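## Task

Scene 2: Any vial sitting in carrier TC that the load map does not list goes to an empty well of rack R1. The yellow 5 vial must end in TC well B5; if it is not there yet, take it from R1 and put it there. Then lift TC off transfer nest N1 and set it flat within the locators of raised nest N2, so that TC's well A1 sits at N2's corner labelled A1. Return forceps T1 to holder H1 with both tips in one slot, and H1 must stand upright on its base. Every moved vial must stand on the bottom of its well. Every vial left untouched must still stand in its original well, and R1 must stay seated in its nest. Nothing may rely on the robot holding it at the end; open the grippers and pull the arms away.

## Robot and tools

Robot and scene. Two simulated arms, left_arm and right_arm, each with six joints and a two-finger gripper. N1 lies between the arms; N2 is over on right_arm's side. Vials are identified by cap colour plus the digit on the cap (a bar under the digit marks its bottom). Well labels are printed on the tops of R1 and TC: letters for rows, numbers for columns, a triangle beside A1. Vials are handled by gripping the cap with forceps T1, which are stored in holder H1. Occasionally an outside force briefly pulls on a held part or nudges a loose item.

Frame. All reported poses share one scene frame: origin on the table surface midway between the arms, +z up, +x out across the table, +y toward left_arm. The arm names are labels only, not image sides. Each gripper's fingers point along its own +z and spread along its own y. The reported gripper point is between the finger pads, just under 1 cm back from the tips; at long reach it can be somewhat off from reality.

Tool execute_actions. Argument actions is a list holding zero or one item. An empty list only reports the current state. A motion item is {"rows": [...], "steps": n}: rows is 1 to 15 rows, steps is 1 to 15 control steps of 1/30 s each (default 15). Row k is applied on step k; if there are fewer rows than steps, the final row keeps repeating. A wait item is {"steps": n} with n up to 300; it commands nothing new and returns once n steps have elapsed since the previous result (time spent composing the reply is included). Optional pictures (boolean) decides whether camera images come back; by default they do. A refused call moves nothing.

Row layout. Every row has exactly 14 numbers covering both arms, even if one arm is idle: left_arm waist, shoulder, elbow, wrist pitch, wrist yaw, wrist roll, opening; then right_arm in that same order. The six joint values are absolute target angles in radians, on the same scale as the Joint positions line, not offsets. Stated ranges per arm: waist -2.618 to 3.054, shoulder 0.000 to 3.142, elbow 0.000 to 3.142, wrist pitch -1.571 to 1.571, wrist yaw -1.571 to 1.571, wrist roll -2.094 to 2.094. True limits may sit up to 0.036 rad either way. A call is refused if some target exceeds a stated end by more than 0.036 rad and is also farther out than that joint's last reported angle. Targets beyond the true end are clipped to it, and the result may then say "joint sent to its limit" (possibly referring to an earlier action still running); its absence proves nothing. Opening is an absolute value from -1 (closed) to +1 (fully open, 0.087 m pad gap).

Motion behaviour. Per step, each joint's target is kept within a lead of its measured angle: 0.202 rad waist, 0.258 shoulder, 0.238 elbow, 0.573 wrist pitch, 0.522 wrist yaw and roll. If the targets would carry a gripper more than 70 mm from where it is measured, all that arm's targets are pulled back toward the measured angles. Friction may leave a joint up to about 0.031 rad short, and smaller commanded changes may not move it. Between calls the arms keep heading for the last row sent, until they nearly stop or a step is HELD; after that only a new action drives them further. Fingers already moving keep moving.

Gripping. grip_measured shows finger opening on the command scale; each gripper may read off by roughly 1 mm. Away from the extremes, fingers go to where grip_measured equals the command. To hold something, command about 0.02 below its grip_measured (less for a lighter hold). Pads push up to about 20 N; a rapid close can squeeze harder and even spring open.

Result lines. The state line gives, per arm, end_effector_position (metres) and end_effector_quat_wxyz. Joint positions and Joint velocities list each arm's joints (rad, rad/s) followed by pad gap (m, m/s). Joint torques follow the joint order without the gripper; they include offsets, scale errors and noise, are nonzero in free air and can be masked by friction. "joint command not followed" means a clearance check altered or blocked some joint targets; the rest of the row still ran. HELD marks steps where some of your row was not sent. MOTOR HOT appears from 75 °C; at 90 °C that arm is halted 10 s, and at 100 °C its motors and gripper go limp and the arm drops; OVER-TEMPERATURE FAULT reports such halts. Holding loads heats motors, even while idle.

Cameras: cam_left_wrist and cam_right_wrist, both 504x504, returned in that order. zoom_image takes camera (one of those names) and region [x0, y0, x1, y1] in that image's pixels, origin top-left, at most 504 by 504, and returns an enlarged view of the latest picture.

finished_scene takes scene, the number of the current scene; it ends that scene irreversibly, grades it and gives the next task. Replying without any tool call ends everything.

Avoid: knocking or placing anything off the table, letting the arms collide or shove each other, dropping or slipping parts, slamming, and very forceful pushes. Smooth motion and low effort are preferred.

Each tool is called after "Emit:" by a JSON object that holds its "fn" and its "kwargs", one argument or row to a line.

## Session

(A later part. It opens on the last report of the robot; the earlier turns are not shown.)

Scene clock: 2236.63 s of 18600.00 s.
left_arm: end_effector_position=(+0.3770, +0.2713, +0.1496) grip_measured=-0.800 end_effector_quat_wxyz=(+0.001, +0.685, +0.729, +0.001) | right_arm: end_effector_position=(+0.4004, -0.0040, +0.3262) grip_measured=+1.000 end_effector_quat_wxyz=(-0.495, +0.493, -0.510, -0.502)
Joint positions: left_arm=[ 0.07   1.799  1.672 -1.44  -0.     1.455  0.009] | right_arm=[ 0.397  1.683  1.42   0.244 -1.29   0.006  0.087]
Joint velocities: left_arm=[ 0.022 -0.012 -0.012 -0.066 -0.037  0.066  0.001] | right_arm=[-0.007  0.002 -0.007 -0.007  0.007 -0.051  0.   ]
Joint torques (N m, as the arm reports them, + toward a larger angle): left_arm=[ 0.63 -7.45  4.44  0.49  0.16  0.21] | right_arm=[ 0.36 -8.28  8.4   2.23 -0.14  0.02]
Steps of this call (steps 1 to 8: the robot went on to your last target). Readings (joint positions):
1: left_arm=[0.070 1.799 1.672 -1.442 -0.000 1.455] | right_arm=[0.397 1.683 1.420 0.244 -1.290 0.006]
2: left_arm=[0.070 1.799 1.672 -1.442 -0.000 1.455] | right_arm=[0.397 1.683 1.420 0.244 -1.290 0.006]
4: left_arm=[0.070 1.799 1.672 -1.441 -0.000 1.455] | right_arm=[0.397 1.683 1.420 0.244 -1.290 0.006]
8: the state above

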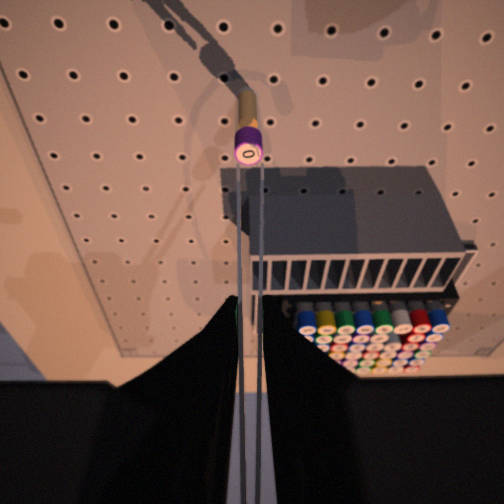

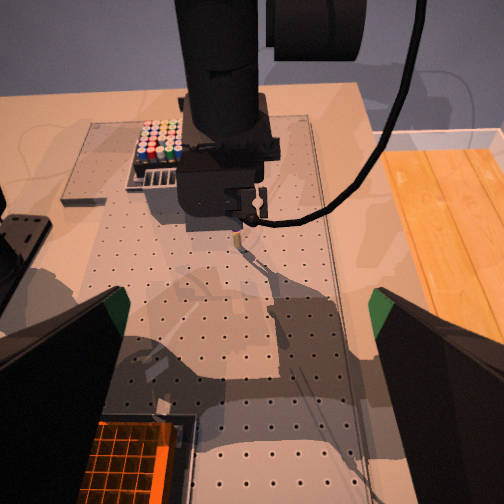

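Emit:
{"fn": "execute_actions", "kwargs": {
  "actions": [
    {"rows":[[0.075,1.79,1.65,-1.42,0,1.46,-0.77,0.40,1.67,1.44,0.27,-1.30,0,1],[0.075,1.79,1.64,-1.41,0,1.46,-0.745,0.40,1.67,1.44,0.27,-1.30,0,1],[0.075,1.79,1.632,-1.40,0,1.46,-0.745,0.40,1.67,1.44,0.27,-1.30,0,1],[0.075,1.79,1.625,-1.392,0,1.46,-0.745,0.40,1.67,1.44,0.27,-1.30,0,1],[0.075,1.79,1.618,-1.385,0,1.46,-0.745,0.40,1.67,1.44,0.27,-1.30,0,1],[0.075,1.79,1.611,-1.378,0,1.46,-0.745,0.40,1.67,1.44,0.27,-1.30,0,1],[0.075,1.79,1.604,-1.371,0,1.46,-0.745,0.40,1.67,1.44,0.27,-1.30,0,1],[0.075,1.79,1.597,-1.366,0,1.46,-0.745,0.40,1.67,1.44,0.27,-1.30,0,1],[0.075,1.79,1.59,-1.363,0,1.46,-0.745,0.40,1.67,1.44,0.27,-1.30,0,1],[0.075,1.79,1.584,-1.363,0,1.46,-0.745,0.40,1.67,1.44,0.27,-1.30,0,1]],"steps":15}
  ]
}}

Emit:
{"fn": "execute_actions", "kwargs": {
  "actions": [
    {"rows":[[0.075,1.79,1.584,-1.363,0,1.46,-0.745,0.40,1.67,1.44,0.27,-1.30,0,1],[0.075,1.79,1.584,-1.363,0,1.46,-0.745,0.40,1.67,1.44,0.27,-1.30,0,1],[0.075,1.79,1.584,-1.363,0,1.46,-0.755,0.40,1.67,1.44,0.27,-1.30,0,1],[0.075,1.79,1.584,-1.363,0,1.46,-0.765,0.40,1.67,1.44,0.27,-1.30,0,1],[0.075,1.79,1.584,-1.363,0,1.46,-0.775,0.40,1.67,1.44,0.27,-1.30,0,1],[0.075,1.79,1.584,-1.363,0,1.46,-0.785,0.40,1.67,1.44,0.27,-1.30,0,1],[0.075,1.79,1.584,-1.363,0,1.46,-0.795,0.40,1.67,1.44,0.27,-1.30,0,1],[0.075,1.79,1.584,-1.363,0,1.46,-0.81,0.40,1.67,1.44,0.27,-1.30,0,1],[0.075,1.79,1.584,-1.363,0,1.46,-0.82,0.40,1.67,1.44,0.27,-1.30,0,1]],"steps":15}
  ]
}}

Emit:
{"fn": "zoom_image", "kwargs": {
  "camera": "cam_left_wrist",
  "region": [200, 110, 300, 210]
}}

Scene clock: 2258.40 s of 18600.00 s.
left_arm: end_effector_position=(+0.3762, +0.2713, +0.1331) grip_measured=-0.745 end_effector_quat_wxyz=(-0.002, +0.685, +0.729, -0.001) | right_arm: end_effector_position=(+0.4004, -0.0040, +0.3262) grip_measured=+1.000 end_effector_quat_wxyz=(-0.495, +0.493, -0.510, -0.502)
Joint positions: left_arm=[ 0.07   1.799  1.607 -1.383 -0.     1.455  0.011] | right_arm=[ 0.397  1.683  1.42   0.244 -1.29   0.006  0.087]
Joint velocities: left_arm=[-0.012 -0.027 -0.012  0.081 -0.037  0.066  0.   ] | right_arm=[-0.002  0.002 -0.002  0.007  0.051  0.051  0.   ]
Joint torques (N m, as the arm reports them, + toward a larger angle): left_arm=[ 0.4  -7.07  4.4   0.44  0.15  0.22] | right_arm=[ 0.36 -8.28  8.4   2.23 -0.14  0.02]
Steps of this call (steps 1 to 15: the robot went on to your last target; steps 16 to 90: nothing new was sent; then 18.27 s passed at rest; steps 91 to 105: all 15 steps of this action). Readings (joint positions):
91: left_arm=[0.070 1.799 1.672 -1.439 -0.000 1.455] | right_arm=[0.397 1.683 1.420 0.244 -1.290 0.006]
92: left_arm=[0.070 1.799 1.672 -1.437 -0.000 1.455] | right_arm=[0.397 1.683 1.420 0.244 -1.290 0.006]
94: left_arm=[0.070 1.799 1.664 -1.426 -0.000 1.455] | right_arm=[0.397 1.683 1.420 0.244 -1.290 0.006]
98: left_arm=[0.070 1.799 1.632 -1.402 -0.000 1.455] | right_arm=[0.397 1.683 1.420 0.244 -1.290 0.006]
105: the state above

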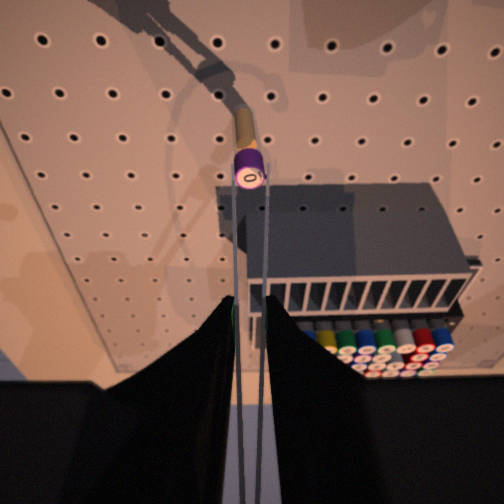

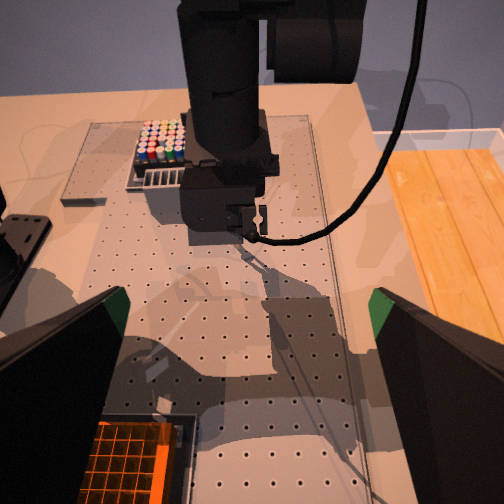

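Scene clock: 2258.90 s of 18600.00 s.
left_arm: end_effector_position=(+0.3777, +0.2712, +0.1331) grip_measured=-0.799 end_effector_quat_wxyz=(+0.000, +0.685, +0.729, +0.000) | right_arm: end_effector_position=(+0.4004, -0.0040, +0.3262) grip_measured=+1.000 end_effector_quat_wxyz=(-0.495, +0.493, -0.510, -0.502)
Joint positions: left_arm=[ 0.07   1.799  1.607 -1.377 -0.     1.455  0.009] | right_arm=[ 0.397  1.683  1.42   0.244 -1.29   0.006  0.087]
Joint velocities: left_arm=[-0.027  0.002  0.002 -0.007  0.007  0.007 -0.   ] | right_arm=[ 0.012 -0.007 -0.017 -0.051 -0.066 -0.037  0.   ]
Joint torques (N m, as the arm reports them, + toward a larger angle): left_arm=[ 0.41 -7.09  4.46  0.49  0.15  0.21] | right_arm=[ 0.36 -8.27  8.4   2.23 -0.15  0.02]
Steps of this call (steps 1 to 15: all 15 steps of this action). Readings (joint positions):
1: left_arm=[0.070 1.799 1.607 -1.381 -0.000 1.455] | right_arm=[0.397 1.683 1.420 0.244 -1.290 0.006]
2: left_arm=[0.070 1.799 1.607 -1.380 -0.000 1.455] | right_arm=[0.397 1.683 1.420 0.244 -1.290 0.006]
4: left_arm=[0.070 1.799 1.607 -1.378 -0.000 1.455] | right_arm=[0.397 1.683 1.420 0.244 -1.290 0.006]
8: left_arm=[0.070 1.799 1.607 -1.377 -0.000 1.455] | right_arm=[0.397 1.683 1.420 0.244 -1.290 0.006]
15: the state above

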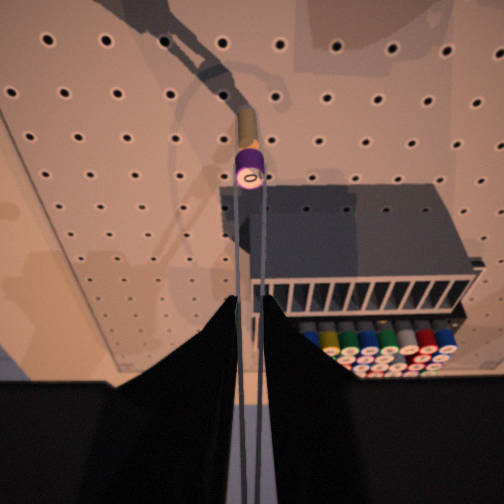

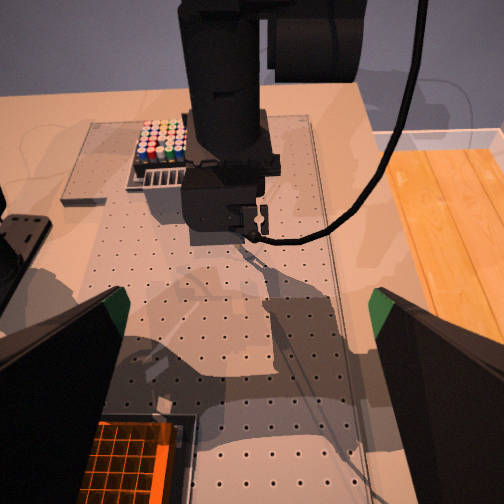

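Region (200, 110, 300, 210) of cam_left_wrist's 504x504 image, scaled by 5.040, with more detail than that image has.

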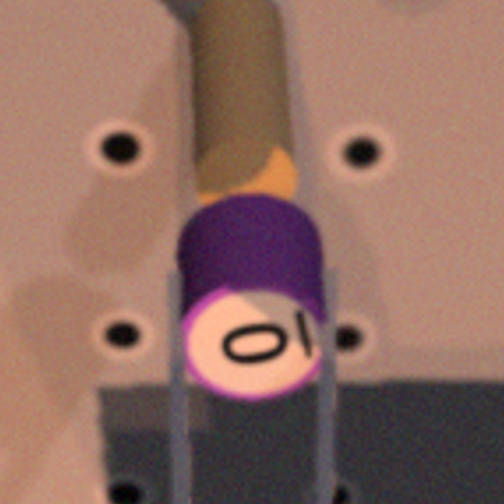

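Emit:
{"fn": "execute_actions", "kwargs": {
  "actions": [
    {"rows":[[0.075,1.79,1.635,-1.40,0,1.46,-0.84,0.40,1.67,1.44,0.27,-1.30,0,1],[0.075,1.78,1.65,-1.42,0,1.46,-0.84,0.43,1.67,1.44,0.26,-1.27,0,1],[0.075,1.77,1.66,-1.44,0,1.46,-0.84,0.46,1.67,1.44,0.25,-1.24,0,1],[0.075,1.75,1.67,-1.47,0,1.46,-0.84,0.46,1.67,1.44,0.25,-1.24,0,1],[0.075,1.73,1.673,-1.50,0,1.46,-0.84,0.46,1.67,1.44,0.25,-1.24,0,1],[0.075,1.71,1.673,-1.52,0,1.46,-0.84,0.46,1.67,1.44,0.25,-1.24,0,1],[0.075,1.69,1.673,-1.54,0,1.46,-0.84,0.46,1.67,1.44,0.25,-1.24,0,1],[0.075,1.67,1.673,-1.555,0,1.46,-0.84,0.46,1.67,1.44,0.25,-1.24,0,1],[0.075,1.65,1.673,-1.565,0,1.46,-0.84,0.46,1.67,1.44,0.25,-1.24,0,1],[0.075,1.63,1.673,-1.565,0,1.46,-0.84,0.46,1.67,1.44,0.25,-1.24,0,1],[0.075,1.61,1.673,-1.565,0,1.46,-0.84,0.46,1.67,1.44,0.25,-1.24,0,1],[0.075,1.595,1.673,-1.565,0,1.46,-0.84,0.46,1.67,1.44,0.25,-1.24,0,1],[0.085,1.58,1.673,-1.565,0,1.46,-0.84,0.46,1.67,1.44,0.25,-1.24,0,1],[0.10,1.57,1.673,-1.565,0,1.46,-0.84,0.46,1.67,1.44,0.25,-1.24,0,1],[0.12,1.565,1.673,-1.565,0,1.45,-0.84,0.46,1.67,1.44,0.25,-1.24,0,1]],"steps":15}
  ],
  "pictures": false
}}

Emit:
{"fn": "execute_actions", "kwargs": {
  "actions": [
    {"steps":8}
  ]
}}

Scene clock: 2273.17 s of 18600.00 s.
left_arm: end_effector_position=(+0.3342, +0.2767, +0.2040) grip_measured=-0.799 end_effector_quat_wxyz=(+0.037, +0.680, +0.732, +0.031) | right_arm: end_effector_position=(+0.3898, +0.0175, +0.3261) grip_measured=+1.000 end_effector_quat_wxyz=(-0.489, +0.499, -0.504, -0.508)
Joint positions: left_arm=[ 0.082  1.586  1.65  -1.538  0.     1.455  0.009] | right_arm=[ 0.457  1.683  1.42   0.244 -1.252  0.006  0.087]
Joint velocities: left_arm=[ 0.286 -0.374  0.037 -0.154 -0.007  0.037 -0.   ] | right_arm=[-0.002 -0.007 -0.007  0.051  0.022 -0.022  0.   ]
Joint torques (N m, as the arm reports them, + toward a larger angle): left_arm=[ 1.77 -4.57  7.26  0.51  0.17  0.12] | right_arm=[ 0.34 -8.3   8.43  2.    0.08  0.03]
Steps of this call (steps 1 to 15: the robot went on to your last target; steps 16 to 90: nothing new was sent; then 10.77 s passed at rest; steps 91 to 105: all 15 steps of this action). Readings (joint positions):
91: left_arm=[0.070 1.799 1.607 -1.378 -0.000 1.455] | right_arm=[0.397 1.683 1.420 0.244 -1.290 0.006]
92: left_arm=[0.070 1.799 1.609 -1.383 -0.000 1.455] | right_arm=[0.398 1.683 1.420 0.244 -1.288 0.006]
94: left_arm=[0.070 1.797 1.621 -1.402 -0.000 1.455] | right_arm=[0.417 1.683 1.420 0.244 -1.273 0.006]
98: left_arm=[0.070 1.738 1.637 -1.462 -0.000 1.455] | right_arm=[0.456 1.683 1.420 0.244 -1.261 0.006]
105: the state above

Scene clock: 2273.43 s of 18600.00 s.
left_arm: end_effector_position=(+0.3281, +0.2861, +0.2090) grip_measured=-0.799 end_effector_quat_wxyz=(+0.038, +0.668, +0.743, +0.034) | right_arm: end_effector_position=(+0.3902, +0.0175, +0.3261) grip_measured=+1.000 end_effector_quat_wxyz=(-0.490, +0.498, -0.505, -0.507)
Joint positions: left_arm=[ 0.114  1.569  1.652 -1.553  0.     1.455  0.009] | right_arm=[ 0.457  1.683  1.42   0.244 -1.25   0.006  0.087]
Joint velocities: left_arm=[ 0.017 -0.007  0.012 -0.051 -0.007 -0.066 -0.001] | right_arm=[ 0.007 -0.007  0.002 -0.022 -0.051  0.007  0.   ]
Joint torques (N m, as the arm reports them, + toward a larger angle): left_arm=[ 0.51 -4.73  7.31  0.44  0.13  0.12] | right_arm=[ 0.34 -8.29  8.42  2.    0.04  0.02]
Steps of this call (steps 1 to 8: the robot went on to your last target). Readings (joint positions):
1: left_arm=[0.093 1.576 1.651 -1.543 0.000 1.455] | right_arm=[0.457 1.683 1.420 0.244 -1.251 0.006]
2: left_arm=[0.103 1.570 1.652 -1.547 0.000 1.455] | right_arm=[0.457 1.683 1.420 0.244 -1.251 0.006]
4: left_arm=[0.114 1.569 1.652 -1.552 0.000 1.455] | right_arm=[0.457 1.683 1.420 0.244 -1.250 0.006]
8: the state above

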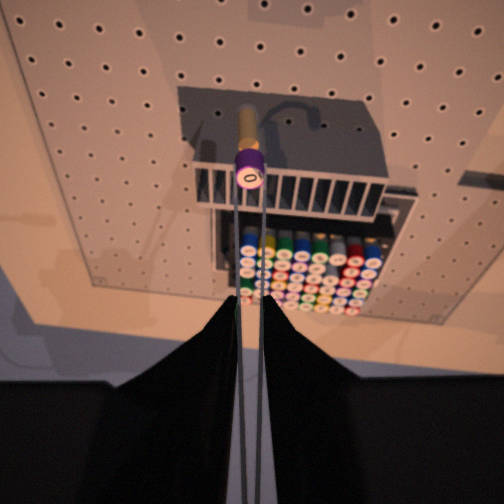

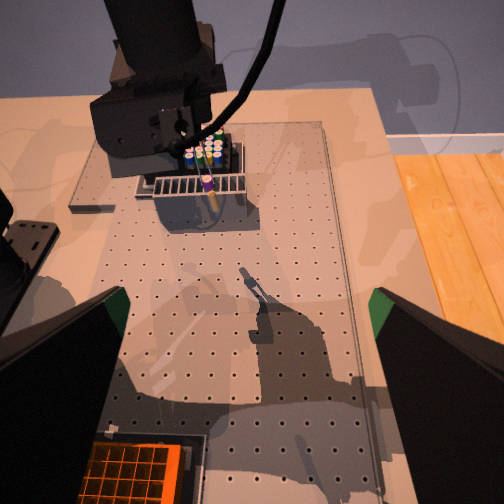

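Emit:
{"fn": "execute_actions", "kwargs": {
  "actions": [
    {"rows":[[0.14,1.575,1.665,-1.565,0,1.445,-0.84,0.49,1.67,1.44,0.24,-1.20,0,1],[0.17,1.575,1.665,-1.565,0,1.44,-0.84,0.53,1.67,1.44,0.23,-1.15,0,1],[0.21,1.575,1.665,-1.565,0,1.43,-0.84,0.57,1.67,1.44,0.22,-1.10,0,1],[0.25,1.575,1.665,-1.565,0,1.42,-0.84,0.61,1.67,1.44,0.21,-1.05,0,1],[0.29,1.575,1.665,-1.565,0,1.41,-0.84,0.65,1.67,1.44,0.20,-1.00,0,1],[0.335,1.575,1.665,-1.565,0,1.40,-0.84,0.69,1.67,1.44,0.19,-0.95,0,1],[0.38,1.575,1.665,-1.565,0,1.39,-0.84,0.73,1.67,1.44,0.18,-0.90,0,1],[0.425,1.575,1.665,-1.565,0,1.38,-0.84,0.77,1.67,1.44,0.17,-0.85,0,1],[0.47,1.575,1.665,-1.565,0,1.37,-0.84,0.81,1.67,1.44,0.16,-0.80,0,1],[0.51,1.575,1.665,-1.565,0,1.36,-0.84,0.85,1.67,1.44,0.15,-0.76,0,1],[0.55,1.575,1.665,-1.565,0,1.35,-0.84,0.89,1.67,1.44,0.14,-0.72,0,1],[0.585,1.575,1.665,-1.565,0,1.34,-0.84,0.93,1.67,1.44,0.13,-0.68,0,1],[0.615,1.575,1.665,-1.565,0,1.335,-0.84,0.97,1.67,1.44,0.12,-0.64,0,1],[0.64,1.575,1.665,-1.565,0,1.335,-0.84,1.01,1.67,1.44,0.11,-0.60,0,1],[0.658,1.575,1.665,-1.565,0,1.335,-0.84,1.05,1.67,1.44,0.10,-0.56,0,1]],"steps":15}
  ],
  "pictures": false
}}

Emit:
{"fn": "execute_actions", "kwargs": {
  "actions": [
    {"rows":[[0.668,1.585,1.665,-1.565,0,1.335,-0.84,1.09,1.67,1.44,0.09,-0.52,0,1],[0.672,1.595,1.665,-1.565,0,1.335,-0.84,1.13,1.67,1.44,0.08,-0.48,0,1],[0.672,1.602,1.665,-1.565,0,1.335,-0.84,1.17,1.67,1.44,0.06,-0.44,0,1],[0.672,1.609,1.665,-1.565,0,1.335,-0.84,1.20,1.67,1.44,0.05,-0.40,0,1],[0.672,1.616,1.665,-1.565,0,1.335,-0.84,1.23,1.67,1.44,0.04,-0.37,0,1],[0.672,1.623,1.665,-1.565,0,1.335,-0.84,1.25,1.67,1.44,0.03,-0.35,0,1],[0.672,1.63,1.665,-1.565,0,1.335,-0.84,1.25,1.67,1.44,0.03,-0.35,0,1],[0.672,1.636,1.665,-1.565,0,1.335,-0.84,1.25,1.67,1.44,0.03,-0.35,0,1]],"steps":15}
  ],
  "pictures": false
}}

Emit:
{"fn": "execute_actions", "kwargs": {
  "actions": [
    {"steps":10}
  ]
}}

Emit:
{"fn": "zoom_image", "kwargs": {
  "camera": "cam_left_wrist",
  "region": [180, 50, 320, 190]
}}

Scene clock: 2292.27 s of 18600.00 s.
left_arm: end_effector_position=(+0.2710, +0.4142, +0.2086) grip_measured=-0.799 end_effector_quat_wxyz=(+0.030, +0.419, +0.907, +0.040) | right_arm: end_effector_position=(+0.2772, +0.1737, +0.3044) grip_measured=+1.000 end_effector_quat_wxyz=(-0.451, +0.504, -0.538, -0.503)
Joint positions: left_arm=[ 0.62   1.569  1.652 -1.554  0.     1.361  0.009] | right_arm=[ 0.978  1.683  1.42   0.143 -0.736  0.006  0.087]
Joint velocities: left_arm=[ 0.74  -0.007  0.007 -0.007 -0.051 -0.198 -0.001] | right_arm=[ 1.062 -0.017 -0.007 -0.3    1.106 -0.022  0.   ]
Joint torques (N m, as the arm reports them, + toward a larger angle): left_arm=[-0.62 -4.07  6.83  0.46  0.17  0.14] | right_arm=[ 0.58 -8.5   8.69  2.27 -0.08  0.02]
Steps of this call (steps 1 to 30: the robot went on to your last target; steps 31 to 90: nothing new was sent; then 15.33 s passed at rest; steps 91 to 105: all 15 steps of this action). Readings (joint positions):
91: left_arm=[0.116 1.569 1.652 -1.553 0.000 1.454] | right_arm=[0.459 1.683 1.420 0.244 -1.243 0.006]
92: left_arm=[0.124 1.569 1.652 -1.554 0.001 1.453] | right_arm=[0.467 1.683 1.420 0.243 -1.226 0.006]
94: left_arm=[0.171 1.569 1.652 -1.554 0.004 1.446] | right_arm=[0.514 1.683 1.420 0.236 -1.173 0.006]
98: left_arm=[0.342 1.569 1.652 -1.554 0.004 1.418] | right_arm=[0.687 1.683 1.420 0.208 -1.024 0.006]
105: the state above

Scene clock: 2292.77 s of 18600.00 s.
left_arm: end_effector_position=(+0.2659, +0.4271, +0.1932) grip_measured=-0.799 end_effector_quat_wxyz=(+0.011, +0.387, +0.922, +0.016) | right_arm: end_effector_position=(+0.1997, +0.2219, +0.2764) grip_measured=+1.000 end_effector_quat_wxyz=(-0.435, +0.510, -0.586, -0.455)
Joint positions: left_arm=[ 0.67   1.628  1.652 -1.555 -0.002  1.341  0.009] | right_arm=[ 1.259  1.683  1.42   0.037 -0.38   0.006  0.087]
Joint velocities: left_arm=[ 0.012  0.017 -0.007 -0.081 -0.022 -0.037  0.   ] | right_arm=[ 0.007 -0.007 -0.007 -0.051  0.168  0.022  0.   ]
Joint torques (N m, as the arm reports them, + toward a larger angle): left_arm=[ 0.18 -4.61  6.79  0.36  0.18  0.15] | right_arm=[-0.61 -8.65  8.81  2.4   0.02  0.02]
Steps of this call (steps 1 to 15: all 15 steps of this action). Readings (joint positions):
1: left_arm=[0.642 1.569 1.652 -1.554 -0.001 1.357] | right_arm=[1.017 1.683 1.420 0.133 -0.695 0.006]
2: left_arm=[0.658 1.570 1.652 -1.554 -0.001 1.353] | right_arm=[1.056 1.683 1.420 0.123 -0.655 0.006]
4: left_arm=[0.670 1.577 1.652 -1.555 -0.002 1.349] | right_arm=[1.134 1.683 1.420 0.101 -0.574 0.006]
8: left_arm=[0.670 1.608 1.652 -1.555 -0.002 1.344] | right_arm=[1.250 1.683 1.420 0.060 -0.457 0.006]
15: the state above

Scene clock: 2293.10 s of 18600.00 s.
left_arm: end_effector_position=(+0.2659, +0.4271, +0.1932) grip_measured=-0.799 end_effector_quat_wxyz=(+0.011, +0.387, +0.922, +0.016) | right_arm: end_effector_position=(+0.2028, +0.2212, +0.2751) grip_measured=+1.000 end_effector_quat_wxyz=(-0.438, +0.506, -0.592, -0.448)
Joint positions: left_arm=[ 0.67   1.628  1.652 -1.555 -0.002  1.34   0.009] | right_arm=[ 1.259  1.683  1.42   0.032 -0.361  0.006  0.087]
Joint velocities: left_arm=[-0.002 -0.017 -0.017  0.007 -0.022 -0.022 -0.002] | right_arm=[-0.002  0.007 -0.022 -0.022 -0.066 -0.022  0.   ]
Joint torques (N m, as the arm reports them, + toward a larger angle): left_arm=[ 0.21 -4.53  6.68  0.36  0.17  0.11] | right_arm=[-0.62 -8.65  8.81  2.43  0.02  0.02]
Steps of this call (steps 1 to 10: the robot went on to your last target). Readings (joint positions):
1: left_arm=[0.670 1.628 1.652 -1.555 -0.002 1.340] | right_arm=[1.259 1.683 1.420 0.036 -0.376 0.006]
2: left_arm=[0.670 1.628 1.652 -1.555 -0.002 1.340] | right_arm=[1.259 1.683 1.420 0.035 -0.372 0.006]
4: left_arm=[0.670 1.628 1.652 -1.555 -0.002 1.340] | right_arm=[1.259 1.683 1.420 0.034 -0.367 0.006]
8: left_arm=[0.670 1.628 1.652 -1.555 -0.002 1.340] | right_arm=[1.259 1.683 1.420 0.033 -0.362 0.006]
10: the state above

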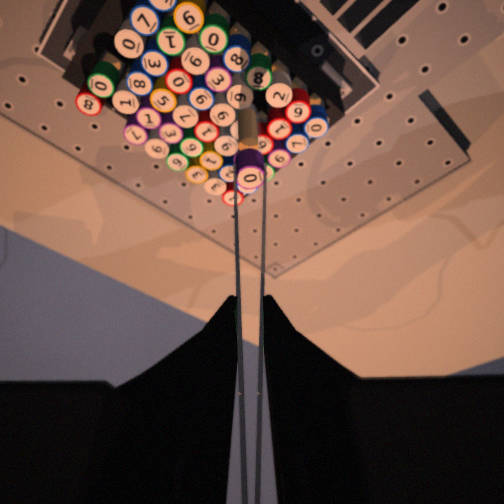

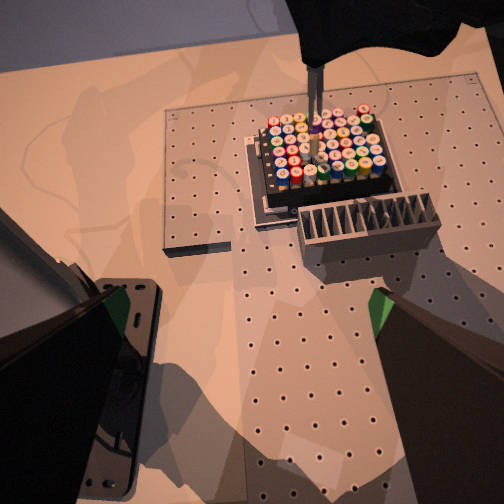

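Region (180, 50, 320, 190) of cam_left_wrist's 504x504 image, scaled by 3.600, with more detail than that image has.

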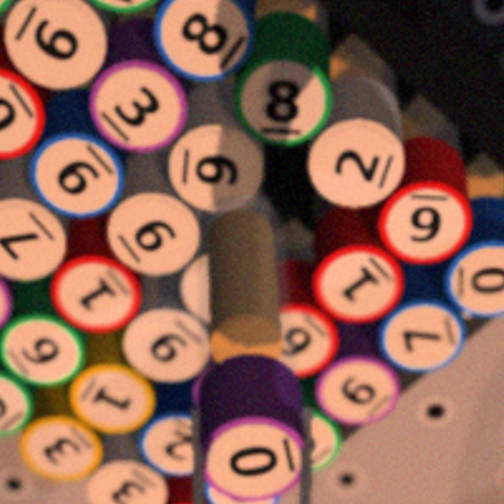

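Emit:
{"fn": "execute_actions", "kwargs": {
  "actions": [
    {"rows":[[0.672,1.63,1.63,-1.565,0,1.335,-0.84,1.25,1.67,1.44,0.03,-0.35,0,1],[0.672,1.63,1.62,-1.565,0,1.335,-0.84,1.25,1.67,1.44,0.03,-0.35,0,1],[0.672,1.63,1.613,-1.565,0,1.335,-0.84,1.25,1.67,1.44,0.03,-0.35,0,1]],"steps":15}
  ]
}}

Emit:
{"fn": "zoom_image", "kwargs": {
  "camera": "cam_left_wrist",
  "region": [180, 50, 320, 190]
}}

Emit:
{"fn": "zoom_image", "kwargs": {
  "camera": "cam_right_wrist",
  "region": [260, 100, 360, 200]
}}

Scene clock: 2311.33 s of 18600.00 s.
left_arm: end_effector_position=(+0.2632, +0.4255, +0.1894) grip_measured=-0.799 end_effector_quat_wxyz=(+0.006, +0.387, +0.922, +0.010) | right_arm: end_effector_position=(+0.2032, +0.2212, +0.2750) grip_measured=+1.000 end_effector_quat_wxyz=(-0.439, +0.506, -0.593, -0.448)
Joint positions: left_arm=[ 0.67   1.628  1.636 -1.556 -0.002  1.34   0.009] | right_arm=[ 1.259  1.683  1.42   0.032 -0.359  0.006  0.087]
Joint velocities: left_arm=[-0.012 -0.027 -0.002  0.007 -0.051 -0.007  0.001] | right_arm=[-0.002 -0.017 -0.007  0.037  0.11  -0.007  0.   ]
Joint torques (N m, as the arm reports them, + toward a larger angle): left_arm=[ 0.22 -4.89  4.31  0.34  0.17  0.13] | right_arm=[-0.62 -8.65  8.82  2.42  0.03  0.02]
Steps of this call (steps 1 to 30: the robot went on to your last target; steps 31 to 90: nothing new was sent; then 14.73 s passed at rest; steps 91 to 105: all 15 steps of this action). Readings (joint positions):
91: left_arm=[0.670 1.628 1.652 -1.555 -0.002 1.340] | right_arm=[1.259 1.683 1.420 0.032 -0.359 0.006]
92: left_arm=[0.670 1.628 1.652 -1.555 -0.002 1.340] | right_arm=[1.259 1.683 1.420 0.032 -0.359 0.006]
94: left_arm=[0.670 1.628 1.646 -1.556 -0.002 1.340] | right_arm=[1.259 1.683 1.420 0.032 -0.359 0.006]
98: left_arm=[0.670 1.628 1.636 -1.556 -0.002 1.340] | right_arm=[1.259 1.683 1.420 0.032 -0.359 0.006]
105: the state above

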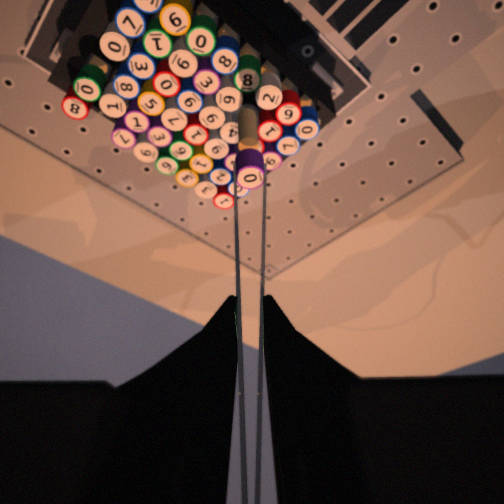

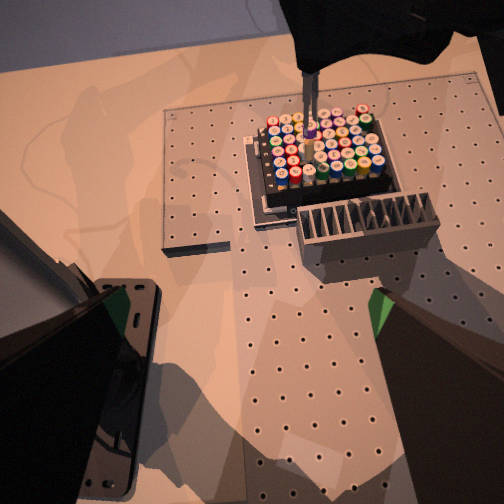

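Region (180, 50, 320, 190) of cam_left_wrist's 504x504 image, scaled by 3.600, with more detail than that image has.

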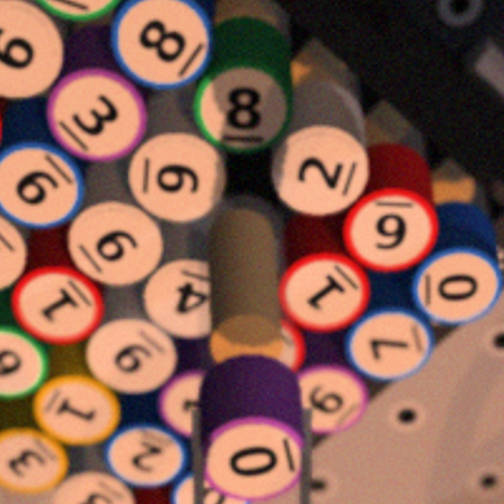

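Region (260, 100, 360, 200) of cam_right_wrist's 504x504 image, scaled by 5.040, with more detail than that image has.

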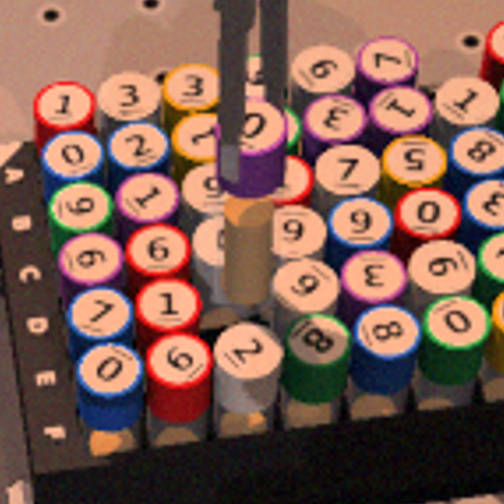

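Emit:
{"fn": "execute_actions", "kwargs": {
  "actions": [
    {"rows":[[0.682,1.645,1.62,-1.565,0,1.335,-0.84,1.25,1.67,1.44,0.03,-0.35,0,1],[0.682,1.652,1.62,-1.565,0,1.335,-0.84,1.25,1.67,1.44,0.03,-0.35,0,1],[0.682,1.657,1.62,-1.565,0,1.335,-0.84,1.25,1.67,1.44,0.03,-0.35,0,1]],"steps":15}
  ]
}}

Emit:
{"fn": "zoom_image", "kwargs": {
  "camera": "cam_left_wrist",
  "region": [180, 50, 320, 190]
}}

Emit:
{"fn": "zoom_image", "kwargs": {
  "camera": "cam_right_wrist",
  "region": [260, 100, 360, 200]
}}

Scene clock: 2328.87 s of 18600.00 s.
left_arm: end_effector_position=(+0.2636, +0.4267, +0.1853) grip_measured=-0.799 end_effector_quat_wxyz=(+0.001, +0.385, +0.923, +0.003) | right_arm: end_effector_position=(+0.2033, +0.2211, +0.2750) grip_measured=+1.000 end_effector_quat_wxyz=(-0.439, +0.506, -0.593, -0.448)
Joint positions: left_arm=[ 0.673  1.644  1.636 -1.556 -0.002  1.34   0.009] | right_arm=[ 1.259  1.683  1.42   0.032 -0.359  0.006  0.087]
Joint velocities: left_arm=[ 0.017 -0.007  0.002 -0.051  0.022  0.051  0.001] | right_arm=[ 0.002 -0.027  0.007 -0.081  0.007 -0.037  0.   ]
Joint torques (N m, as the arm reports them, + toward a larger angle): left_arm=[ 0.76 -4.45  4.74  0.32  0.18  0.13] | right_arm=[-0.63 -8.65  8.81  2.42  0.03  0.02]
Steps of this call (steps 1 to 15: the robot went on to your last target; steps 16 to 90: nothing new was sent; then 14.03 s passed at rest; steps 91 to 105: all 15 steps of this action). Readings (joint positions):
91: left_arm=[0.670 1.628 1.636 -1.556 -0.002 1.340] | right_arm=[1.259 1.683 1.420 0.032 -0.359 0.006]
92: left_arm=[0.670 1.628 1.636 -1.556 -0.002 1.340] | right_arm=[1.259 1.683 1.420 0.032 -0.359 0.006]
94: left_arm=[0.670 1.632 1.636 -1.556 -0.002 1.340] | right_arm=[1.259 1.683 1.420 0.032 -0.359 0.006]
98: left_arm=[0.672 1.642 1.636 -1.556 -0.002 1.340] | right_arm=[1.259 1.683 1.420 0.032 -0.359 0.006]
105: the state above

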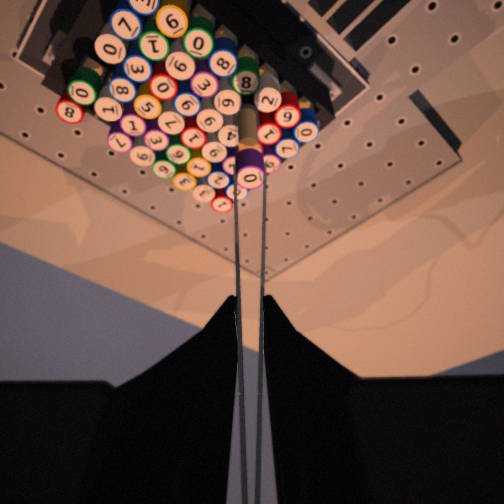

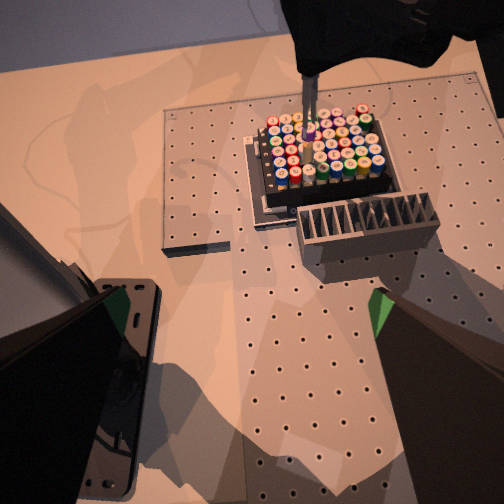

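Region (180, 50, 320, 190) of cam_left_wrist's 504x504 image, scaled by 3.600, with more detail than that image has.

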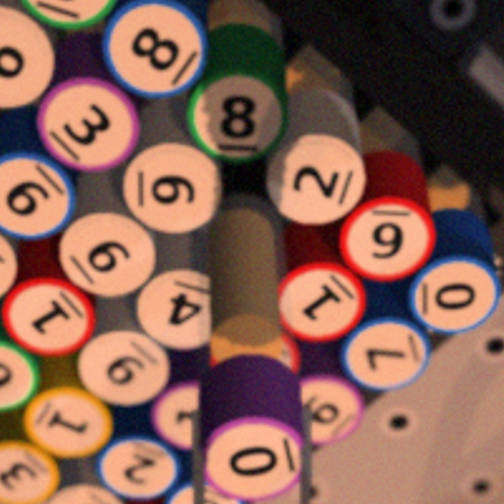

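Region (260, 100, 360, 200) of cam_right_wrist's 504x504 image, scaled by 5.040, with more detail than that image has.

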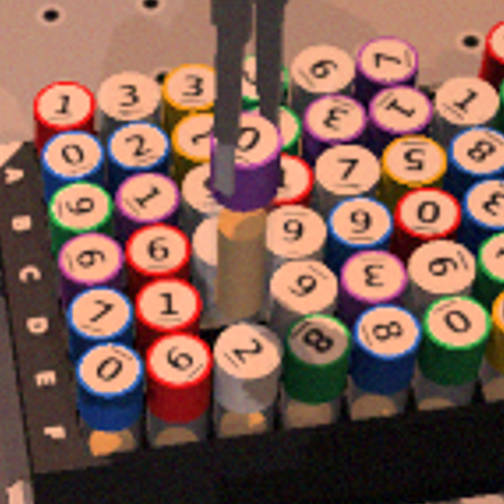

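Emit:
{"fn": "execute_actions", "kwargs": {
  "actions": [
    {"rows":[[0.678,1.65,1.61,-1.535,0,1.34,-0.84,1.25,1.67,1.44,0.03,-0.35,0,1],[0.678,1.65,1.603,-1.528,0,1.34,-0.84,1.25,1.67,1.44,0.03,-0.35,0,1],[0.678,1.65,1.597,-1.522,0,1.34,-0.84,1.25,1.67,1.44,0.03,-0.35,0,1],[0.678,1.65,1.592,-1.516,0,1.34,-0.84,1.25,1.67,1.44,0.03,-0.35,0,1],[0.678,1.65,1.587,-1.511,0,1.34,-0.84,1.25,1.67,1.44,0.03,-0.35,0,1],[0.678,1.65,1.582,-1.506,0,1.34,-0.84,1.25,1.67,1.44,0.03,-0.35,0,1],[0.678,1.65,1.577,-1.501,0,1.34,-0.84,1.25,1.67,1.44,0.03,-0.35,0,1],[0.678,1.65,1.572,-1.496,0,1.34,-0.84,1.25,1.67,1.44,0.03,-0.35,0,1],[0.678,1.65,1.567,-1.492,0,1.34,-0.84,1.25,1.67,1.44,0.03,-0.35,0,1],[0.678,1.65,1.562,-1.49,0,1.34,-0.84,1.25,1.67,1.44,0.03,-0.35,0,1],[0.678,1.65,1.557,-1.49,0,1.34,-0.84,1.25,1.67,1.44,0.03,-0.35,0,1],[0.678,1.65,1.552,-1.49,0,1.34,-0.84,1.25,1.67,1.44,0.03,-0.35,0,1]],"steps":15}
  ],
  "pictures": false
}}

Emit:
{"fn": "execute_actions", "kwargs": {
  "actions": [
    {"steps":8}
  ]
}}

Emit:
{"fn": "zoom_image", "kwargs": {
  "camera": "cam_left_wrist",
  "region": [180, 70, 320, 210]
}}

Emit:
{"fn": "zoom_image", "kwargs": {
  "camera": "cam_right_wrist",
  "region": [260, 100, 360, 200]
}}

Scene clock: 2340.80 s of 18600.00 s.
left_arm: end_effector_position=(+0.2633, +0.4265, +0.1703) grip_measured=-0.799 end_effector_quat_wxyz=(-0.003, +0.385, +0.923, -0.003) | right_arm: end_effector_position=(+0.2033, +0.2211, +0.2750) grip_measured=+1.000 end_effector_quat_wxyz=(-0.439, +0.506, -0.593, -0.448)
Joint positions: left_arm=[ 0.673  1.644  1.575 -1.509 -0.002  1.34   0.009] | right_arm=[ 1.259  1.683  1.42   0.032 -0.359  0.006  0.087]
Joint velocities: left_arm=[-0.002 -0.012 -0.017  0.037  0.022 -0.022  0.001] | right_arm=[-0.002 -0.002 -0.002  0.037  0.007  0.007  0.   ]
Joint torques (N m, as the arm reports them, + toward a larger angle): left_arm=[ 0.46 -4.83  4.37  0.48  0.16  0.17] | right_arm=[-0.62 -8.64  8.82  2.43  0.03  0.02]
Steps of this call (steps 1 to 15: the robot went on to your last target; steps 16 to 90: nothing new was sent; then 8.43 s passed at rest; steps 91 to 105: all 15 steps of this action). Readings (joint positions):
91: left_arm=[0.673 1.644 1.636 -1.556 -0.002 1.340] | right_arm=[1.259 1.683 1.420 0.032 -0.359 0.006]
92: left_arm=[0.673 1.644 1.636 -1.554 -0.002 1.340] | right_arm=[1.259 1.683 1.420 0.032 -0.359 0.006]
94: left_arm=[0.673 1.644 1.629 -1.545 -0.002 1.340] | right_arm=[1.259 1.683 1.420 0.032 -0.359 0.006]
98: left_arm=[0.673 1.644 1.603 -1.528 -0.002 1.340] | right_arm=[1.259 1.683 1.420 0.032 -0.359 0.006]
105: the state above

Scene clock: 2341.07 s of 18600.00 s.
left_arm: end_effector_position=(+0.2643, +0.4271, +0.1702) grip_measured=-0.799 end_effector_quat_wxyz=(-0.002, +0.385, +0.923, -0.001) | right_arm: end_effector_position=(+0.2033, +0.2211, +0.2750) grip_measured=+1.000 end_effector_quat_wxyz=(-0.439, +0.506, -0.593, -0.448)
Joint positions: left_arm=[ 0.673  1.644  1.575 -1.504 -0.002  1.34   0.009] | right_arm=[ 1.259  1.683  1.42   0.032 -0.359  0.006  0.087]
Joint velocities: left_arm=[-0.017 -0.007 -0.017  0.066 -0.095 -0.007 -0.001] | right_arm=[ 0.002 -0.012 -0.002  0.007 -0.037 -0.037  0.   ]
Joint torques (N m, as the arm reports them, + toward a larger angle): left_arm=[ 0.45 -4.85  4.33  0.45  0.17  0.17] | right_arm=[-0.62 -8.64  8.82  2.43  0.03  0.02]
Steps of this call (steps 1 to 8: the robot went on to your last target). Readings (joint positions):
1: left_arm=[0.673 1.644 1.575 -1.508 -0.002 1.340] | right_arm=[1.259 1.683 1.420 0.032 -0.359 0.006]
2: left_arm=[0.673 1.644 1.575 -1.507 -0.002 1.340] | right_arm=[1.259 1.683 1.420 0.032 -0.359 0.006]
4: left_arm=[0.673 1.644 1.575 -1.506 -0.002 1.340] | right_arm=[1.259 1.683 1.420 0.032 -0.359 0.006]
8: the state above

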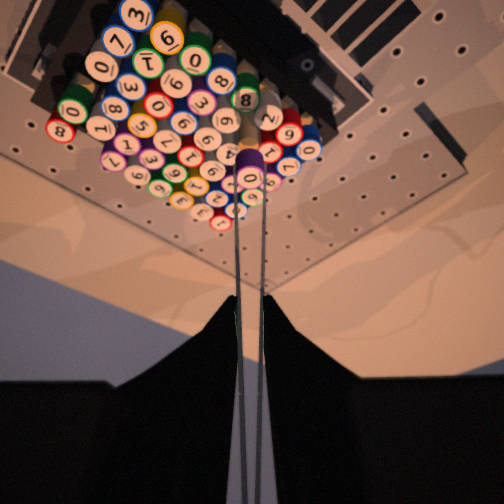

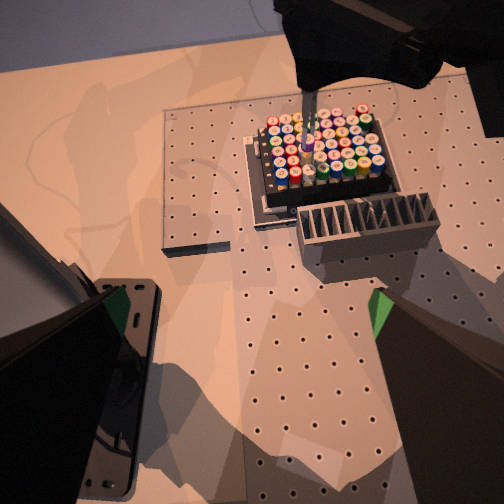

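Region (180, 70, 320, 210) of cam_left_wrist's 504x504 image, scaled by 3.600, with more detail than that image has.

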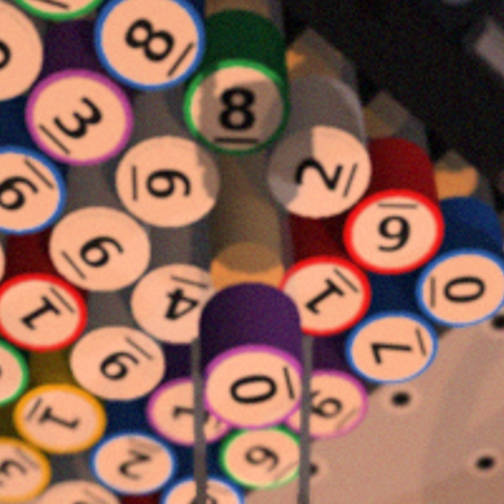

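Region (260, 100, 360, 200) of cam_right_wrist's 504x504 image, scaled by 5.040, with more detail than that image has.

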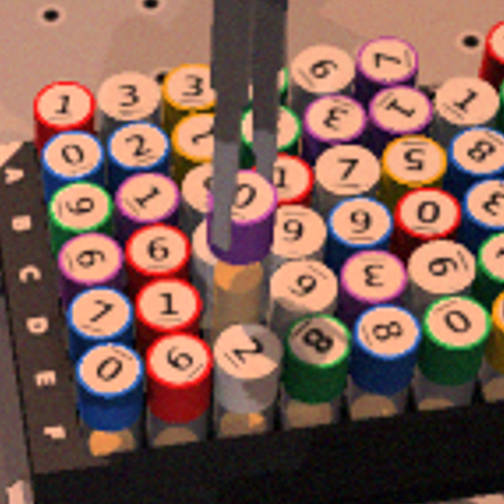

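Emit:
{"fn": "execute_actions", "kwargs": {
  "actions": [
    {"rows":[[0.678,1.65,1.548,-1.48,0,1.34,-0.84,1.25,1.67,1.44,0.03,-0.35,0,1],[0.678,1.65,1.542,-1.472,0,1.34,-0.84,1.25,1.67,1.44,0.03,-0.35,0,1],[0.678,1.65,1.536,-1.465,0,1.34,-0.84,1.25,1.67,1.44,0.03,-0.35,0,1],[0.678,1.65,1.531,-1.459,0,1.34,-0.84,1.25,1.67,1.44,0.03,-0.35,0,1],[0.678,1.65,1.526,-1.453,0,1.34,-0.84,1.25,1.67,1.44,0.03,-0.35,0,1],[0.678,1.65,1.521,-1.448,0,1.34,-0.84,1.25,1.67,1.44,0.03,-0.35,0,1],[0.678,1.65,1.516,-1.443,0,1.34,-0.84,1.25,1.67,1.44,0.03,-0.35,0,1],[0.678,1.65,1.511,-1.438,0,1.34,-0.84,1.25,1.67,1.44,0.03,-0.35,0,1],[0.678,1.65,1.506,-1.433,0,1.34,-0.84,1.25,1.67,1.44,0.03,-0.35,0,1],[0.678,1.65,1.501,-1.429,0,1.34,-0.84,1.25,1.67,1.44,0.03,-0.35,0,1],[0.678,1.65,1.496,-1.428,0,1.34,-0.84,1.25,1.67,1.44,0.03,-0.35,0,1],[0.678,1.65,1.491,-1.428,0,1.34,-0.84,1.25,1.67,1.44,0.03,-0.35,0,1],[0.678,1.65,1.487,-1.428,0,1.34,-0.84,1.25,1.67,1.44,0.03,-0.35,0,1]],"steps":15}
  ],
  "pictures": false
}}

Emit:
{"fn": "execute_actions", "kwargs": {
  "actions": [
    {"steps":8}
  ]
}}

Emit:
{"fn": "zoom_image", "kwargs": {
  "camera": "cam_left_wrist",
  "region": [180, 90, 320, 230]
}}

Emit:
{"fn": "zoom_image", "kwargs": {
  "camera": "cam_right_wrist",
  "region": [260, 100, 360, 200]
}}

Scene clock: 2356.07 s of 18600.00 s.
left_arm: end_effector_position=(+0.2625, +0.4296, +0.1595) grip_measured=-0.803 end_effector_quat_wxyz=(-0.011, +0.385, +0.923, +0.001) | right_arm: end_effector_position=(+0.2033, +0.2211, +0.2750) grip_measured=+1.000 end_effector_quat_wxyz=(-0.439, +0.506, -0.593, -0.448)
Joint positions: left_arm=[ 0.673  1.644  1.529 -1.466 -0.019  1.34   0.009] | right_arm=[ 1.259  1.683  1.42   0.032 -0.359  0.006  0.087]
Joint velocities: left_arm=[-0.007 -0.017 -0.242  0.081 -0.051 -0.022  0.   ] | right_arm=[-0.007  0.002 -0.027  0.037 -0.007  0.037  0.   ]
Joint torques (N m, as the arm reports them, + toward a larger angle): left_arm=[ 0.35 -4.84  4.08  0.48  0.32  0.18] | right_arm=[-0.61 -8.65  8.82  2.42  0.03  0.02]
Steps of this call (steps 1 to 15: the robot went on to your last target; steps 16 to 90: nothing new was sent; then 11.50 s passed at rest; steps 91 to 105: all 15 steps of this action). Readings (joint positions):
91: left_arm=[0.673 1.644 1.575 -1.502 -0.002 1.340] | right_arm=[1.259 1.683 1.420 0.032 -0.359 0.006]
92: left_arm=[0.673 1.644 1.575 -1.500 -0.002 1.340] | right_arm=[1.259 1.683 1.420 0.032 -0.359 0.006]
94: left_arm=[0.673 1.644 1.570 -1.493 -0.003 1.340] | right_arm=[1.259 1.683 1.420 0.032 -0.359 0.006]
98: left_arm=[0.673 1.644 1.563 -1.488 -0.012 1.340] | right_arm=[1.259 1.683 1.420 0.032 -0.359 0.006]
105: the state above

Scene clock: 2356.33 s of 18600.00 s.
left_arm: end_effector_position=(+0.2634, +0.4297, +0.1558) grip_measured=-0.803 end_effector_quat_wxyz=(-0.010, +0.385, +0.923, +0.001) | right_arm: end_effector_position=(+0.2033, +0.2211, +0.2750) grip_measured=+1.000 end_effector_quat_wxyz=(-0.439, +0.506, -0.593, -0.448)
Joint positions: left_arm=[ 0.673  1.644  1.514 -1.45  -0.017  1.34   0.009] | right_arm=[ 1.259  1.683  1.42   0.032 -0.359  0.006  0.087]
Joint velocities: left_arm=[ 0.002 -0.027 -0.012 -0.007  0.037  0.037  0.   ] | right_arm=[ 0.007  0.007 -0.007 -0.007 -0.022 -0.022  0.   ]
Joint torques (N m, as the arm reports them, + toward a larger angle): left_arm=[ 0.44 -4.89  4.09  0.56  0.27  0.18] | right_arm=[-0.62 -8.63  8.82  2.42  0.03  0.02]
Steps of this call (steps 1 to 8: the robot went on to your last target). Readings (joint positions):
1: left_arm=[0.673 1.644 1.521 -1.461 -0.019 1.340] | right_arm=[1.259 1.683 1.420 0.032 -0.359 0.006]
2: left_arm=[0.673 1.644 1.516 -1.456 -0.019 1.340] | right_arm=[1.259 1.683 1.420 0.032 -0.359 0.006]
4: left_arm=[0.673 1.644 1.514 -1.451 -0.019 1.340] | right_arm=[1.259 1.683 1.420 0.032 -0.359 0.006]
8: the state above

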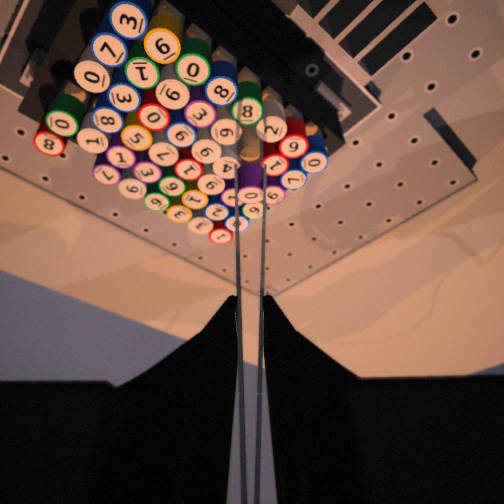

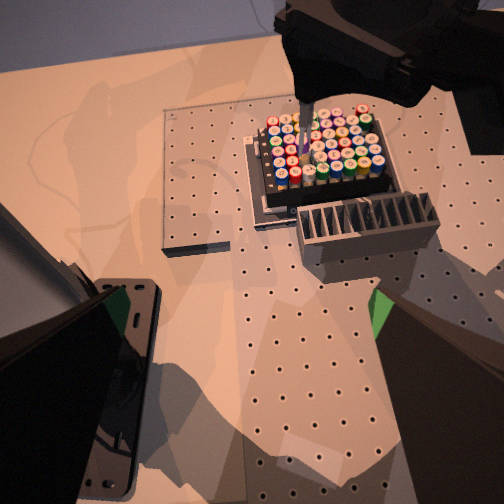

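Region (180, 90, 320, 230) of cam_left_wrist's 504x504 image, scaled by 3.600, with more detail than that image has.

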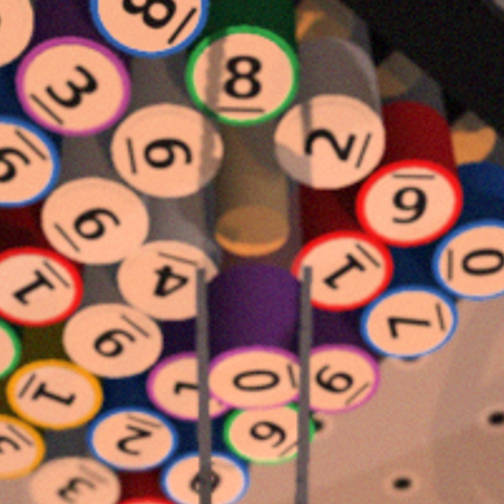

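Region (260, 100, 360, 200) of cam_right_wrist's 504x504 image, scaled by 5.040, with more detail than that image has.

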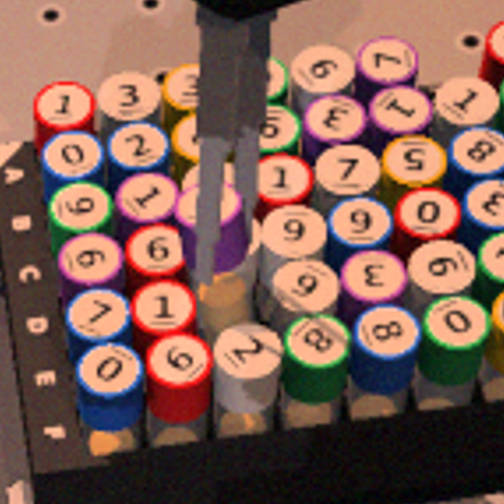

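Emit:
{"fn": "execute_actions", "kwargs": {
  "actions": [
    {"rows":[[0.678,1.65,1.53,-1.45,-0.015,1.34,-0.84,1.25,1.67,1.44,0.03,-0.35,0,1],[0.678,1.65,1.545,-1.465,-0.015,1.34,-0.84,1.25,1.67,1.44,0.03,-0.35,0,1],[0.678,1.65,1.555,-1.475,-0.015,1.34,-0.84,1.25,1.67,1.44,0.03,-0.35,0,1],[0.678,1.65,1.562,-1.478,-0.015,1.34,-0.84,1.25,1.67,1.44,0.03,-0.35,0,1]],"steps":15}
  ]
}}

Emit:
{"fn": "zoom_image", "kwargs": {
  "camera": "cam_left_wrist",
  "region": [180, 90, 320, 230]
}}

Emit:
{"fn": "zoom_image", "kwargs": {
  "camera": "cam_right_wrist",
  "region": [270, 120, 340, 190]
}}

Scene clock: 2368.73 s of 18600.00 s.
left_arm: end_effector_position=(+0.2642, +0.4301, +0.1607) grip_measured=-0.839 end_effector_quat_wxyz=(-0.008, +0.385, +0.923, +0.004) | right_arm: end_effector_position=(+0.2033, +0.2211, +0.2750) grip_measured=+1.000 end_effector_quat_wxyz=(-0.439, +0.506, -0.593, -0.448)
Joint positions: left_arm=[ 0.673  1.644  1.534 -1.464 -0.017  1.34   0.007] | right_arm=[ 1.259  1.683  1.42   0.032 -0.359  0.006  0.087]
Joint velocities: left_arm=[ 0.007 -0.007  0.007 -0.022  0.022  0.037 -0.001] | right_arm=[ 0.017 -0.007  0.007  0.037 -0.037  0.081  0.   ]
Joint torques (N m, as the arm reports them, + toward a larger angle): left_arm=[ 0.4  -4.89  7.86  0.23  0.16  0.17] | right_arm=[-0.62 -8.65  8.81  2.42  0.03  0.02]
Steps of this call (steps 1 to 30: the robot went on to your last target; steps 31 to 90: nothing new was sent; then 8.90 s passed at rest; steps 91 to 105: all 15 steps of this action). Readings (joint positions):
91: left_arm=[0.673 1.644 1.514 -1.450 -0.017 1.340] | right_arm=[1.259 1.683 1.420 0.032 -0.359 0.006]
92: left_arm=[0.673 1.644 1.514 -1.451 -0.017 1.340] | right_arm=[1.259 1.683 1.420 0.032 -0.359 0.006]
94: left_arm=[0.673 1.644 1.520 -1.456 -0.017 1.340] | right_arm=[1.259 1.683 1.420 0.032 -0.359 0.006]
98: left_arm=[0.673 1.644 1.534 -1.460 -0.017 1.340] | right_arm=[1.259 1.683 1.420 0.032 -0.359 0.006]
105: the state above

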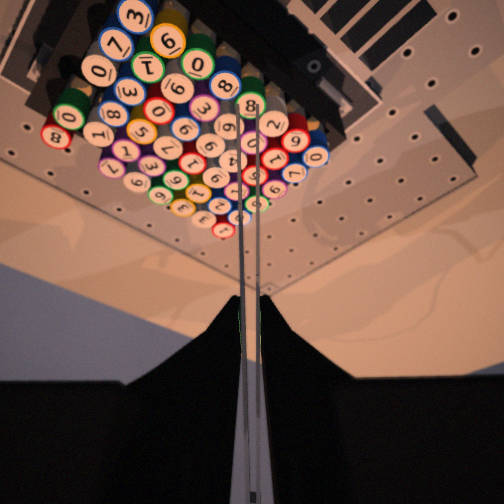

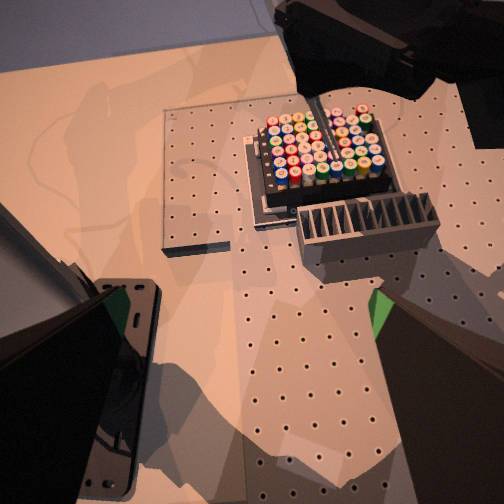

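Region (180, 90, 320, 230) of cam_left_wrist's 504x504 image, scaled by 3.600, with more detail than that image has.

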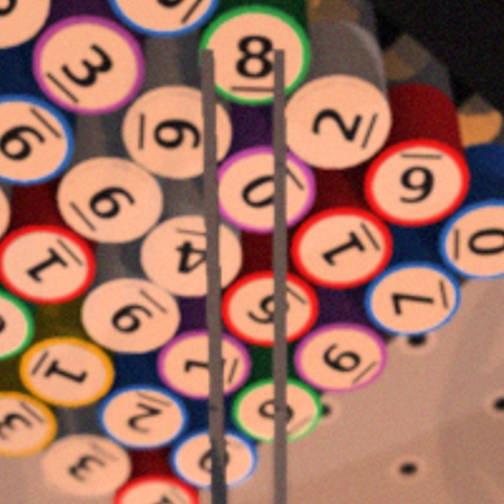

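Region (270, 120, 340, 190) of cam_right_wrist's 504x504 image, scaled by 7.200, with more detail than that image has.

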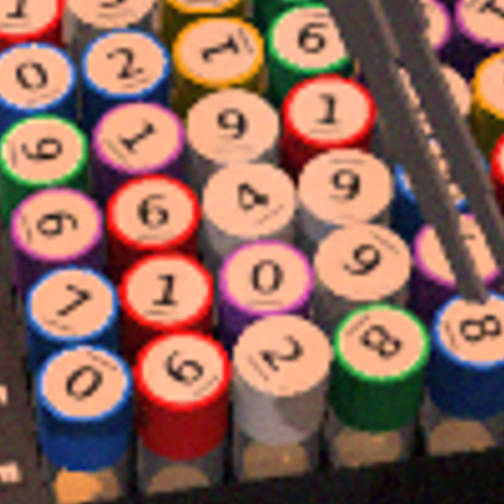

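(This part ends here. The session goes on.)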